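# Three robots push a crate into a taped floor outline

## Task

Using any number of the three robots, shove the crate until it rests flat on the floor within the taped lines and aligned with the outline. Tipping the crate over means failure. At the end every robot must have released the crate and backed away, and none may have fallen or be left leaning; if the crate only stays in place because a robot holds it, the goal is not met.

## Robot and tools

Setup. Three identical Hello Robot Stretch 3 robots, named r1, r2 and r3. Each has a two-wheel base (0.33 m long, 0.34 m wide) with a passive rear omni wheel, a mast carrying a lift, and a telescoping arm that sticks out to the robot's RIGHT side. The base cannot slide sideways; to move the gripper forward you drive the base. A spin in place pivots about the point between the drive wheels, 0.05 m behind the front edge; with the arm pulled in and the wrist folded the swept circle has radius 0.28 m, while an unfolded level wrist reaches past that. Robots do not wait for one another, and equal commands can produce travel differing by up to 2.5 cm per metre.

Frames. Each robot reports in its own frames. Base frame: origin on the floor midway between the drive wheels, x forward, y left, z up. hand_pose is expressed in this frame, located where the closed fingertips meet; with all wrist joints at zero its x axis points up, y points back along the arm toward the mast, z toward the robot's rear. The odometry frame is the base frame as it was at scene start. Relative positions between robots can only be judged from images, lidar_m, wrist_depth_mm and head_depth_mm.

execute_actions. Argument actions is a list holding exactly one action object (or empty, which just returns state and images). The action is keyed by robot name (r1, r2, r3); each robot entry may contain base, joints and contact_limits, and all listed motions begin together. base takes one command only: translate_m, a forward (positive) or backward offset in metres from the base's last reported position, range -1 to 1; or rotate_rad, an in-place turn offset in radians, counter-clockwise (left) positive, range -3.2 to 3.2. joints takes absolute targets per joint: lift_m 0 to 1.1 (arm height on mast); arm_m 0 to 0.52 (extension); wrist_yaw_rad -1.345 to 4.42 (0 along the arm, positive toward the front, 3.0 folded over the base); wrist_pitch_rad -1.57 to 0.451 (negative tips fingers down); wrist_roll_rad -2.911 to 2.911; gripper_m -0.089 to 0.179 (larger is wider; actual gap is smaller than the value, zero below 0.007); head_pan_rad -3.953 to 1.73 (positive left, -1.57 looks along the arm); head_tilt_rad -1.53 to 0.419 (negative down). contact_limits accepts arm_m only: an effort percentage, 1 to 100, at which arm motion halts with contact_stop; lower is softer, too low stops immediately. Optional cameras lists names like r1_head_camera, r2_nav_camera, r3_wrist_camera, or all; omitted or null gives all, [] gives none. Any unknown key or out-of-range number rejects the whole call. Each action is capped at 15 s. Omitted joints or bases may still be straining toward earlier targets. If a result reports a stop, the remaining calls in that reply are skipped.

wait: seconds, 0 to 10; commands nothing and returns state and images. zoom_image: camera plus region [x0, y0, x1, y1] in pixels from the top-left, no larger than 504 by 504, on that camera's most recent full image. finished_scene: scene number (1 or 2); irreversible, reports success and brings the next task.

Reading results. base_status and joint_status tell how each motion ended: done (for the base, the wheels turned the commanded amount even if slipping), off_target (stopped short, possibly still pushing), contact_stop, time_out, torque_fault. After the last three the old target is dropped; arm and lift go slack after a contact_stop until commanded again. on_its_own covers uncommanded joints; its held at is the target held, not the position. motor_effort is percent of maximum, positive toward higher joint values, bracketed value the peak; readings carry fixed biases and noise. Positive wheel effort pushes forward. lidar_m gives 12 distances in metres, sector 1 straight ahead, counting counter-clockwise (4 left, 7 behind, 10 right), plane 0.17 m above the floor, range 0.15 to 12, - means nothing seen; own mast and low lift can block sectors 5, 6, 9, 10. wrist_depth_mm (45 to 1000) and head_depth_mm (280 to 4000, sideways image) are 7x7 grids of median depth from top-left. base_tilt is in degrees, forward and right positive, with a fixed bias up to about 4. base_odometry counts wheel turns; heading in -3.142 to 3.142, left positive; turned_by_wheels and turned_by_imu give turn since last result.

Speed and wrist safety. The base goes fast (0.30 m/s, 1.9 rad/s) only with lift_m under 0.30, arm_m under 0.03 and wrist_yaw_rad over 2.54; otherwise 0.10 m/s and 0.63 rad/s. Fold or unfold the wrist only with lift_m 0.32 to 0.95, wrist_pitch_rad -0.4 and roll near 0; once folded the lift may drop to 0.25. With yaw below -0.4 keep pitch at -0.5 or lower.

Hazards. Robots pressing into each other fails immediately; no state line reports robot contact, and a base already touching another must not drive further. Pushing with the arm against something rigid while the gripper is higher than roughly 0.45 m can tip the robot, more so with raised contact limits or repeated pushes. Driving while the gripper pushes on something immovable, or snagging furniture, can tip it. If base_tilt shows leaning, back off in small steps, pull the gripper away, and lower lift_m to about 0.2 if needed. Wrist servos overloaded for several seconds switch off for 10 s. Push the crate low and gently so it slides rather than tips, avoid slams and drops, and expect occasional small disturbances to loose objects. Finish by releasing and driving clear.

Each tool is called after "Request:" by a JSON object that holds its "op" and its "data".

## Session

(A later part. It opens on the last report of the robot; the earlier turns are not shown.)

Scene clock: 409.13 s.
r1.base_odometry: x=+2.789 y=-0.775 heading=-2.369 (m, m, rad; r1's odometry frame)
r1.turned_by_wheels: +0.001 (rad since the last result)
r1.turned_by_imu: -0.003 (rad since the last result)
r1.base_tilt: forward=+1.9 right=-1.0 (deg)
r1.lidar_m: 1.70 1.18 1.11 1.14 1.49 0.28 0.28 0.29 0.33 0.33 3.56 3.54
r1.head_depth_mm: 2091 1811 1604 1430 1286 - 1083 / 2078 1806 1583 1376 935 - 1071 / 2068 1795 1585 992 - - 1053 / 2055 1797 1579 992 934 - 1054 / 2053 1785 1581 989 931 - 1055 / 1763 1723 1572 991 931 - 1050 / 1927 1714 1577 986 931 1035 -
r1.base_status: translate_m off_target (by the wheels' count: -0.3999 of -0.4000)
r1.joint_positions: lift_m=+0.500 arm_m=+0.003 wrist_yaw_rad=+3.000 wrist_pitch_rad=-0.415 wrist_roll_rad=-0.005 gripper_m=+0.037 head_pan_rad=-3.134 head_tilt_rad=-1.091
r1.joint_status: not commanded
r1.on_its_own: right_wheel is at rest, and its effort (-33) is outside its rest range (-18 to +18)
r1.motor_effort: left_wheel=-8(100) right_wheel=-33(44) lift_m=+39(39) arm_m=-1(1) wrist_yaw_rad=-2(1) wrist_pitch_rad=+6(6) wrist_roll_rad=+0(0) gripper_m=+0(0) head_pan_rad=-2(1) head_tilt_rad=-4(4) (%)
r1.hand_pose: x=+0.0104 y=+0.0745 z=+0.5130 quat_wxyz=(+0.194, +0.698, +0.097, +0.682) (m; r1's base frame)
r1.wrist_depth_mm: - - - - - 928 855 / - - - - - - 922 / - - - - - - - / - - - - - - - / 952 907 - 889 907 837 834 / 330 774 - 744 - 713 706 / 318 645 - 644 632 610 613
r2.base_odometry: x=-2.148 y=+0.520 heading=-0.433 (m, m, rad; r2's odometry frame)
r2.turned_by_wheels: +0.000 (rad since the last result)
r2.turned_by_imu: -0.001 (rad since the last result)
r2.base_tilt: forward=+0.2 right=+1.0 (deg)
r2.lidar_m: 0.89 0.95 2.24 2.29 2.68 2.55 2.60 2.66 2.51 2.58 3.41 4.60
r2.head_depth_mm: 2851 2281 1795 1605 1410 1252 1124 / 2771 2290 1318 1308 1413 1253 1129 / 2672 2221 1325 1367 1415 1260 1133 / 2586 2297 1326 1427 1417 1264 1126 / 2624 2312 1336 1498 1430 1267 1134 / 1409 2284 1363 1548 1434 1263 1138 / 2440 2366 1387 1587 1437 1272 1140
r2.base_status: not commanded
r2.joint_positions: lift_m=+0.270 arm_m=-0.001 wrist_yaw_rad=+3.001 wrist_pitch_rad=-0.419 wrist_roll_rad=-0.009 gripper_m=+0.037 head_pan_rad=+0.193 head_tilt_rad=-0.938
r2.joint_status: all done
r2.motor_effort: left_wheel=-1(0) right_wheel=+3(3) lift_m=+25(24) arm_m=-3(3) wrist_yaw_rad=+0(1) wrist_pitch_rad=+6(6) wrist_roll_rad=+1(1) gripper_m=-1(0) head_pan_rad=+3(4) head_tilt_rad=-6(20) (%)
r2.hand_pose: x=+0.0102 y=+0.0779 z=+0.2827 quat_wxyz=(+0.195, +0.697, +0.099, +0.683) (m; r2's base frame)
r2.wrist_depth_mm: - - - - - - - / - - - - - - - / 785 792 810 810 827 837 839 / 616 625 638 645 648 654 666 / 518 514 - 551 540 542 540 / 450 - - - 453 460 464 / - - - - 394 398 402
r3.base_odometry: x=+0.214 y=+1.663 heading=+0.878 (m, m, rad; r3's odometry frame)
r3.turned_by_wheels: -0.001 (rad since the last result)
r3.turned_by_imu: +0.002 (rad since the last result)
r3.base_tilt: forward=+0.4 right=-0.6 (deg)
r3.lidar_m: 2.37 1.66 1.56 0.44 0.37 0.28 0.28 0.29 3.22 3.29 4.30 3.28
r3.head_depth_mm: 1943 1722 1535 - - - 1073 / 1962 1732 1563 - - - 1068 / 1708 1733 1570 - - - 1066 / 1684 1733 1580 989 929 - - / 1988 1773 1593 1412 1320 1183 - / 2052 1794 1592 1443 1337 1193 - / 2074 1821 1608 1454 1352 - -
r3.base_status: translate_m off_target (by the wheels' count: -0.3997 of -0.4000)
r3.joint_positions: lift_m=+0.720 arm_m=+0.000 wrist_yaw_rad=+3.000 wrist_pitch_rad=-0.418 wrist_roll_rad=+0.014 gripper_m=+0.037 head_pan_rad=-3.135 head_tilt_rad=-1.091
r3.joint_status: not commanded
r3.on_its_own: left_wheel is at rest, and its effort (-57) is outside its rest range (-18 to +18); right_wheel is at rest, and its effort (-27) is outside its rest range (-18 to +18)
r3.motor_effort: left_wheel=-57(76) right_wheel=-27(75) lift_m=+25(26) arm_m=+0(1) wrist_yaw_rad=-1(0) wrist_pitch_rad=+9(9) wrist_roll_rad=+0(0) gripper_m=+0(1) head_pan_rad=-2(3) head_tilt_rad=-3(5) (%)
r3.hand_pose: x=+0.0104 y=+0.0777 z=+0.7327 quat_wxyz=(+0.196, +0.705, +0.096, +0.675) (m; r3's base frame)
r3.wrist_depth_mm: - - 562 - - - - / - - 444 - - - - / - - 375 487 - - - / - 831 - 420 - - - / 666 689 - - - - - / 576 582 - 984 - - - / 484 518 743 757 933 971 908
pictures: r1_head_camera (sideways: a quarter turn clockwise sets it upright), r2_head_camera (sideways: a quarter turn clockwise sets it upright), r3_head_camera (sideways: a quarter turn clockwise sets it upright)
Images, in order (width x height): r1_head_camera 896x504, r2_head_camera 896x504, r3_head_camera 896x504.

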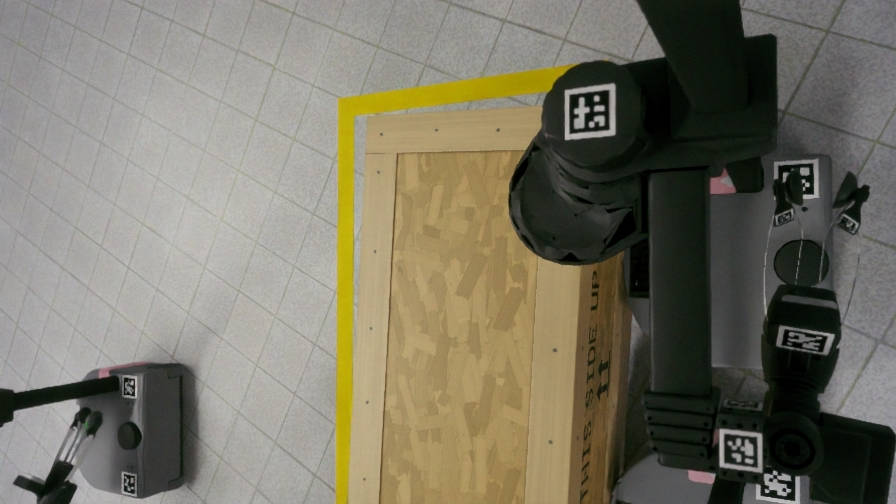

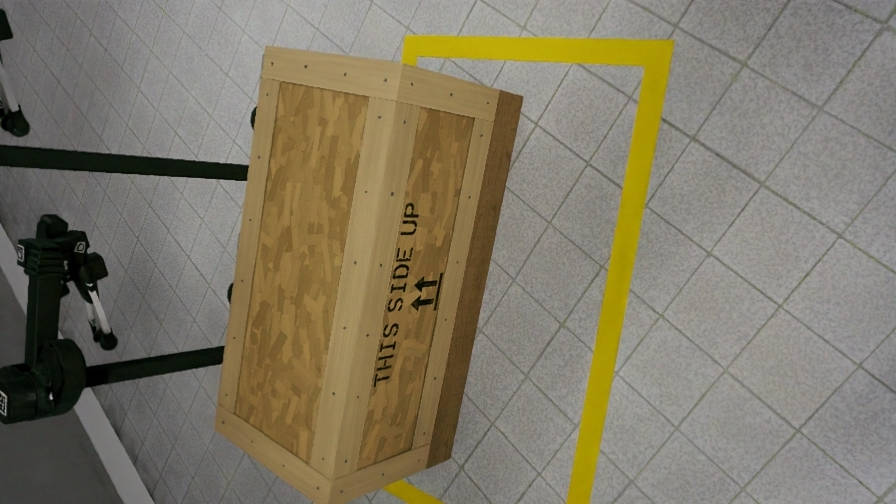

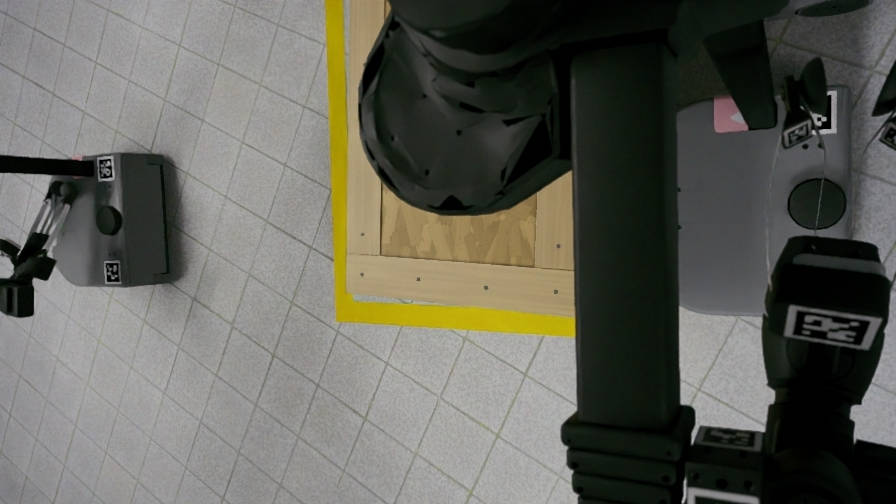

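Request:
{"op": "execute_actions", "data": {"actions": [{"r1":{"base":{"translate_m":-0.2}},"r3":{"base":{"translate_m":-0.165}}}], "cameras": ["r1_head_camera","r3_head_camera","r2_head_camera","r2_nav_camera"]}}

Scene clock: 418.90 s.
r1.base_odometry: x=+2.932 y=-0.635 heading=-2.370 (m, m, rad; r1's odometry frame)
r1.turned_by_wheels: -0.001 (rad since the last result)
r1.turned_by_imu: -0.002 (rad since the last result)
r1.base_tilt: forward=+1.9 right=-1.0 (deg)
r1.lidar_m: 1.84 1.27 1.20 1.23 1.60 0.29 0.28 0.29 0.39 0.32 4.74 3.66
r1.head_depth_mm: 2099 1809 1599 1430 1290 - 1076 / 2072 1810 1596 1383 1328 - 1075 / 2064 1809 1589 996 - - 1055 / 2079 1802 1577 991 935 - 1051 / 2078 1792 1587 990 933 - 1054 / 1979 1635 1579 988 934 - 1052 / 1976 1624 1576 987 931 1033 -
r1.base_status: translate_m off_target (by the wheels' count: -0.1997 of -0.2000)
r1.joint_positions: lift_m=+0.500 arm_m=+0.003 wrist_yaw_rad=+3.000 wrist_pitch_rad=-0.415 wrist_roll_rad=-0.005 gripper_m=+0.037 head_pan_rad=-3.134 head_tilt_rad=-1.091
r1.joint_status: not commanded
r1.on_its_own: left_wheel is at rest, and its effort (-84) is outside its rest range (-18 to +18)
r1.motor_effort: left_wheel=-84(85) right_wheel=-12(35) lift_m=+39(39) arm_m=-1(1) wrist_yaw_rad=+0(0) wrist_pitch_rad=+6(6) wrist_roll_rad=+0(0) gripper_m=+0(0) head_pan_rad=-2(1) head_tilt_rad=-4(3) (%)
r1.hand_pose: x=+0.0104 y=+0.0745 z=+0.5130 quat_wxyz=(+0.194, +0.698, +0.097, +0.682) (m; r1's base frame)
r1.wrist_depth_mm: - - - - - - 909 / - - - - - - - / - - - - - - - / - - - - - - - / 957 927 - 872 898 852 829 / 358 769 - 745 - 720 721 / 331 646 - 640 633 603 611
r2.base_odometry: x=-2.148 y=+0.520 heading=-0.433 (m, m, rad; r2's odometry frame)
r2.turned_by_wheels: +0.000 (rad since the last result)
r2.turned_by_imu: -0.001 (rad since the last result)
r2.base_tilt: forward=+0.3 right=+0.9 (deg)
r2.lidar_m: 0.73 0.75 2.24 2.29 2.69 2.54 2.61 2.68 2.50 2.57 3.42 4.58
r2.head_depth_mm: 2655 2247 1876 1540 1410 1248 1127 / 2765 2272 1314 1150 1343 1254 1130 / 2793 2162 1327 1170 1360 1261 1131 / 2884 2307 1335 1187 1371 1261 1130 / 2827 2253 1338 1211 1403 1268 1137 / 1247 2202 1348 1222 1404 1267 1136 / 2375 2337 1345 1251 1436 1270 1135
r2.base_status: not commanded
r2.joint_positions: lift_m=+0.270 arm_m=-0.001 wrist_yaw_rad=+3.001 wrist_pitch_rad=-0.419 wrist_roll_rad=-0.009 gripper_m=+0.037 head_pan_rad=+0.193 head_tilt_rad=-0.938
r2.joint_status: not commanded
r2.motor_effort: left_wheel=-1(0) right_wheel=+2(2) lift_m=+24(24) arm_m=-3(3) wrist_yaw_rad=+0(0) wrist_pitch_rad=+6(6) wrist_roll_rad=+1(1) gripper_m=+1(0) head_pan_rad=+3(3) head_tilt_rad=-5(5) (%)
r2.hand_pose: x=+0.0102 y=+0.0779 z=+0.2827 quat_wxyz=(+0.195, +0.697, +0.099, +0.683) (m; r2's base frame)
r2.wrist_depth_mm: - - - - - - 689 / - - - - - - 690 / 784 776 807 803 839 844 705 / 616 618 631 638 656 657 660 / 516 520 - 543 537 542 547 / 451 - - - 455 460 465 / - - - - 393 399 401
r3.base_odometry: x=+0.109 y=+1.536 heading=+0.878 (m, m, rad; r3's odometry frame)
r3.turned_by_wheels: +0.000 (rad since the last result)
r3.turned_by_imu: +0.000 (rad since the last result)
r3.base_tilt: forward=+0.5 right=-0.6 (deg)
r3.lidar_m: 2.48 1.73 1.63 0.44 0.40 0.29 0.28 0.29 3.14 3.20 4.19 3.40
r3.head_depth_mm: 1948 1710 1538 - - - 1070 / 1963 1735 1566 - - - 1071 / 1684 1639 1573 - - - 1069 / 1475 1635 1578 994 930 - - / 1964 1787 1587 1393 1320 1185 - / 2064 1807 1601 1445 1346 1182 - / 2074 1816 1619 1447 1355 - -
r3.base_status: done
r3.joint_positions: lift_m=+0.720 arm_m=+0.000 wrist_yaw_rad=+3.000 wrist_pitch_rad=-0.418 wrist_roll_rad=+0.014 gripper_m=+0.037 head_pan_rad=-3.135 head_tilt_rad=-1.091
r3.joint_status: not commanded
r3.motor_effort: left_wheel=+0(60) right_wheel=+0(57) lift_m=+25(25) arm_m=-1(0) wrist_yaw_rad=+0(1) wrist_pitch_rad=+9(9) wrist_roll_rad=+0(0) gripper_m=+0(0) head_pan_rad=-3(3) head_tilt_rad=-3(3) (%)
r3.hand_pose: x=+0.0104 y=+0.0777 z=+0.7327 quat_wxyz=(+0.196, +0.705, +0.096, +0.675) (m; r3's base frame)
r3.wrist_depth_mm: - - 578 - - - - / - - 583 - - - - / - - 376 - - - - / 814 860 739 - - - - / 662 675 - - - - - / 567 606 - - - - - / 487 570 748 863 916 929 962
pictures: r1_head_camera (sideways: a quarter turn clockwise sets it upright), r2_head_camera (sideways: a quarter turn clockwise sets it upright), r2_nav_camera (sideways: a quarter turn counterclockwise sets it upright), r3_head_camera (sideways: a quarter turn clockwise sets it upright)
Images, in order (width x height): r1_head_camera 896x504, r2_head_camera 896x504, r2_nav_camera 672x504, r3_head_camera 896x504.

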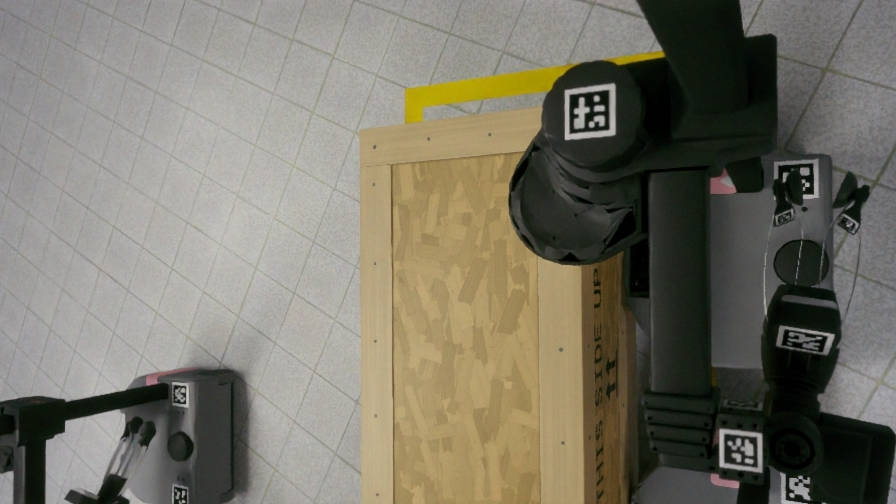

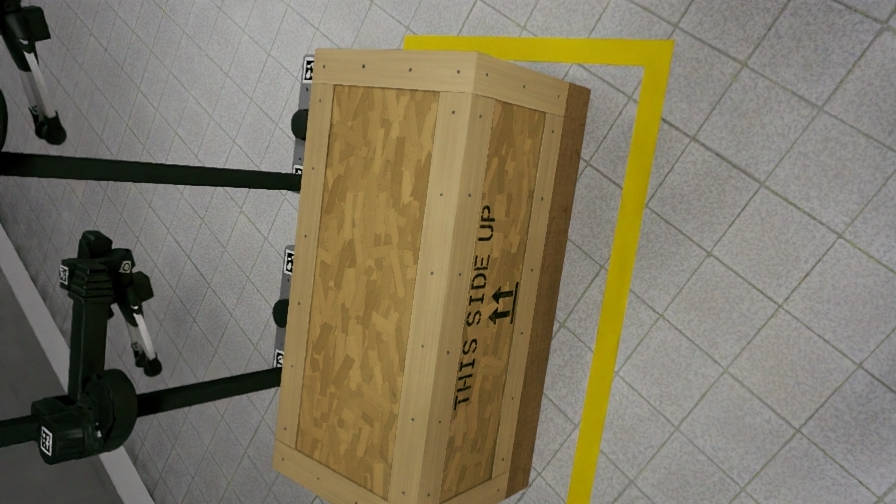

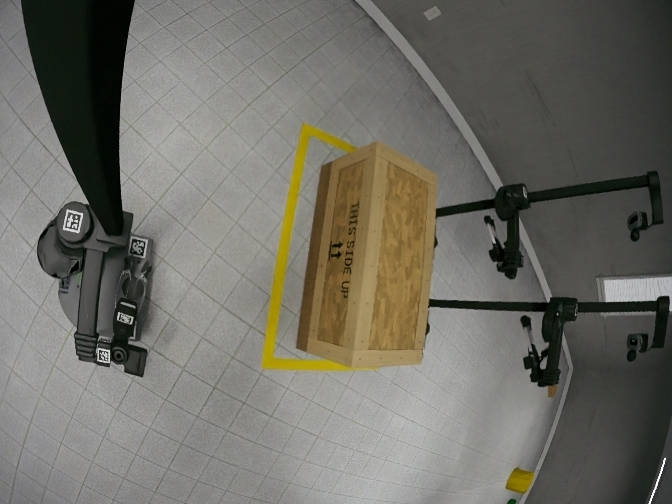

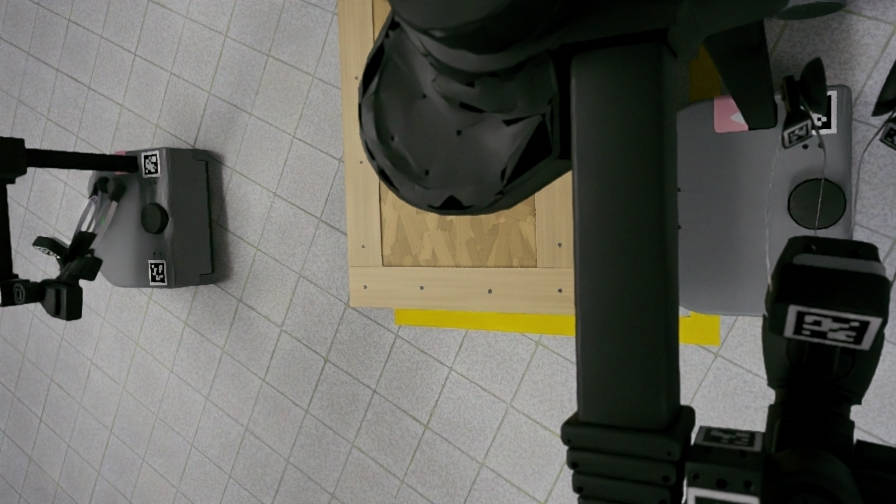

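Request:
{"op": "execute_actions", "data": {"actions": [{"r1":{"base":{"translate_m":0.45}},"r3":{"base":{"translate_m":0.45}},"r2":{"base":{"translate_m":-0.2}}}], "cameras": ["r1_head_camera","r3_head_camera","r2_head_camera"]}}

Scene clock: 429.17 s.
r1.base_odometry: x=+2.610 y=-0.949 heading=-2.370 (m, m, rad; r1's odometry frame)
r1.turned_by_wheels: +0.000 (rad since the last result)
r1.turned_by_imu: -0.001 (rad since the last result)
r1.base_tilt: forward=+1.8 right=-1.0 (deg)
r1.lidar_m: 1.54 1.07 1.01 1.03 1.34 0.75 0.72 0.75 3.72 0.32 3.36 3.40
r1.head_depth_mm: 2075 1805 1592 1429 1291 - 1080 / 2093 1804 1594 1422 1342 - 1071 / 2079 1255 1150 1384 - - 1054 / 2092 1252 1146 1376 1299 - 1050 / 2060 1254 1143 1377 1279 - 1054 / 1931 1250 1142 1370 1277 - 1053 / 1960 1247 1141 1375 1276 1032 -
r1.base_status: done
r1.joint_positions: lift_m=+0.500 arm_m=+0.003 wrist_yaw_rad=+3.000 wrist_pitch_rad=-0.415 wrist_roll_rad=-0.005 gripper_m=+0.037 head_pan_rad=-3.134 head_tilt_rad=-1.091
r1.joint_status: not commanded
r1.motor_effort: left_wheel=+1(66) right_wheel=+0(13) lift_m=+39(39) arm_m=-1(1) wrist_yaw_rad=+0(0) wrist_pitch_rad=+6(6) wrist_roll_rad=+0(0) gripper_m=+0(0) head_pan_rad=-1(2) head_tilt_rad=-4(4) (%)
r1.hand_pose: x=+0.0104 y=+0.0745 z=+0.5130 quat_wxyz=(+0.194, +0.698, +0.097, +0.682) (m; r1's base frame)
r1.wrist_depth_mm: - - - 954 872 813 764 / - - - - 983 886 827 / - - - - - 972 855 / - - - - - - 906 / 967 920 - 902 908 865 836 / 788 780 - 748 - 727 703 / 673 645 - 649 629 621 617
r2.base_odometry: x=-2.330 y=+0.604 heading=-0.433 (m, m, rad; r2's odometry frame)
r2.turned_by_wheels: +0.000 (rad since the last result)
r2.turned_by_imu: -0.003 (rad since the last result)
r2.base_tilt: forward=+0.3 right=+0.9 (deg)
r2.lidar_m: 0.93 0.97 2.33 2.38 2.50 2.36 2.42 2.58 2.43 2.48 3.27 4.78
r2.head_depth_mm: 2847 2255 1783 1570 1406 1248 1122 / 2847 1994 1316 1373 1413 1251 1128 / 2772 2137 1326 1422 1414 1260 1127 / 2819 2063 1330 1459 1414 1258 1131 / 2763 2084 1335 1505 1422 1269 1133 / 2750 2328 1361 1549 1434 1267 1139 / 2553 2337 1376 1575 1432 1274 1142
r2.base_status: done
r2.joint_positions: lift_m=+0.270 arm_m=-0.001 wrist_yaw_rad=+3.001 wrist_pitch_rad=-0.419 wrist_roll_rad=-0.009 gripper_m=+0.037 head_pan_rad=+0.193 head_tilt_rad=-0.939
r2.joint_status: not commanded
r2.motor_effort: left_wheel=-2(11) right_wheel=+3(6) lift_m=+25(24) arm_m=-3(2) wrist_yaw_rad=+0(1) wrist_pitch_rad=+6(6) wrist_roll_rad=+1(1) gripper_m=+0(1) head_pan_rad=+3(3) head_tilt_rad=-4(5) (%)
r2.hand_pose: x=+0.0102 y=+0.0779 z=+0.2827 quat_wxyz=(+0.195, +0.697, +0.099, +0.683) (m; r2's base frame)
r2.wrist_depth_mm: - - - - - - - / - - - - - - - / 779 777 798 817 837 832 840 / 616 628 640 647 655 661 673 / 516 521 - 546 535 543 551 / 454 - - - 457 459 460 / - - - - 396 402 405
r3.base_odometry: x=+0.396 y=+1.883 heading=+0.878 (m, m, rad; r3's odometry frame)
r3.turned_by_wheels: +0.000 (rad since the last result)
r3.turned_by_imu: -0.002 (rad since the last result)
r3.base_tilt: forward=+0.4 right=-0.5 (deg)
r3.lidar_m: 2.17 1.52 1.44 0.44 1.92 0.76 0.73 3.54 3.34 3.40 4.44 3.04
r3.head_depth_mm: 1944 1198 1121 - - - 1075 / 1950 1209 1127 - - - 1071 / 1941 1221 1142 - - - 1068 / 1917 1228 1151 1379 1322 - - / 2039 1786 1568 1437 1338 1183 - / 2061 1796 1603 1440 1342 1190 - / 2067 1807 1611 1459 1352 - -
r3.base_status: done
r3.joint_positions: lift_m=+0.720 arm_m=+0.000 wrist_yaw_rad=+3.000 wrist_pitch_rad=-0.418 wrist_roll_rad=+0.014 gripper_m=+0.037 head_pan_rad=-3.135 head_tilt_rad=-1.091
r3.joint_status: not commanded
r3.motor_effort: left_wheel=+0(6) right_wheel=+0(6) lift_m=+25(25) arm_m=+0(0) wrist_yaw_rad=+0(0) wrist_pitch_rad=+9(9) wrist_roll_rad=+0(0) gripper_m=+1(0) head_pan_rad=-4(3) head_tilt_rad=-2(5) (%)
r3.hand_pose: x=+0.0104 y=+0.0777 z=+0.7327 quat_wxyz=(+0.196, +0.705, +0.096, +0.675) (m; r3's base frame)
r3.wrist_depth_mm: - - 559 - - - - / - - 579 - - - - / - - 376 - - - - / - - 725 - - - - / - - - - - - - / - - - - - - - / 913 911 723 862 913 950 919
pictures: r1_head_camera (sideways: a quarter turn clockwise sets it upright), r2_head_camera (sideways: a quarter turn clockwise sets it upright), r3_head_camera (sideways: a quarter turn clockwise sets it upright)
Images, in order (width x height): r1_head_camera 896x504, r2_head_camera 896x504, r3_head_camera 896x504.

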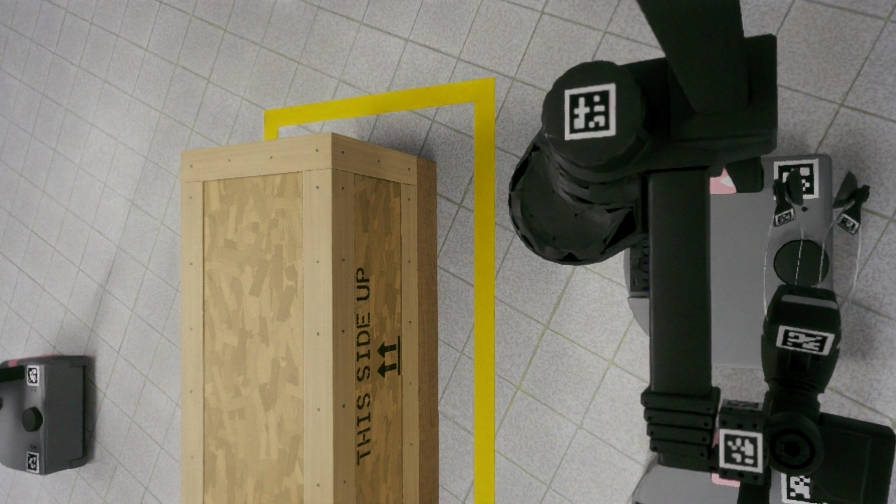

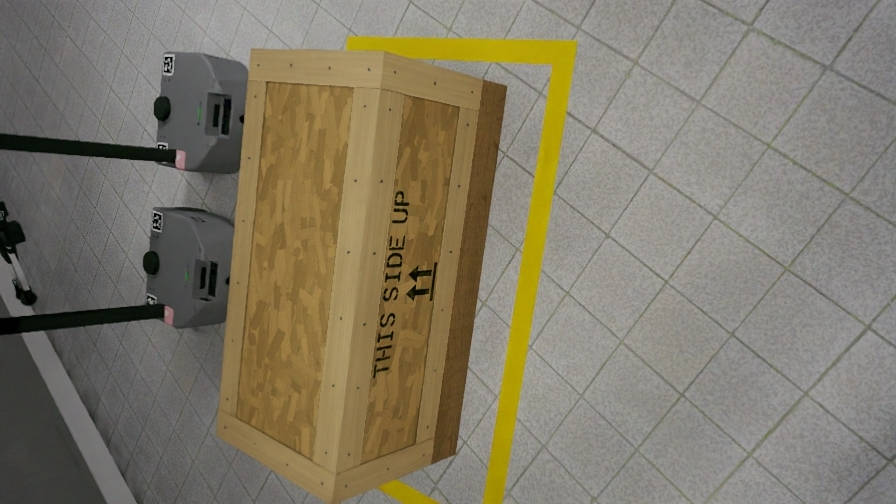

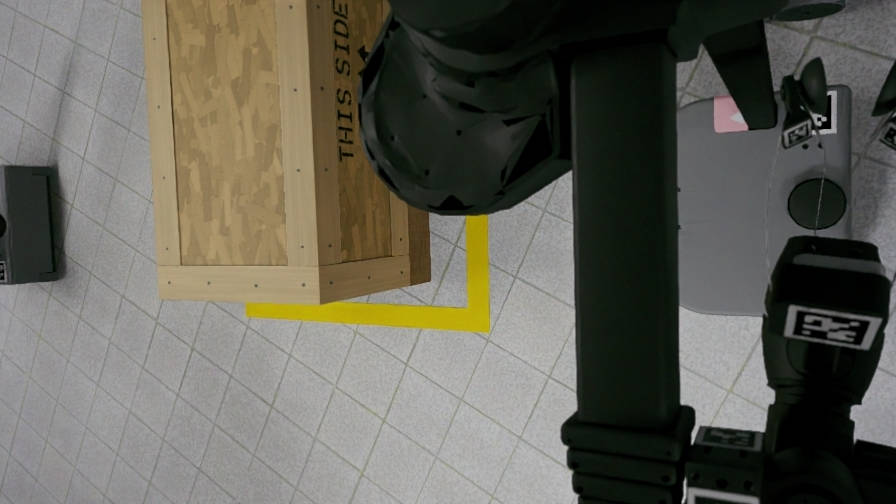

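The crate is inside the lines and aligned with the outline.

Request:
{"op": "finished_scene", "data": {"scene": 2}}

The scene is finished: the task was done.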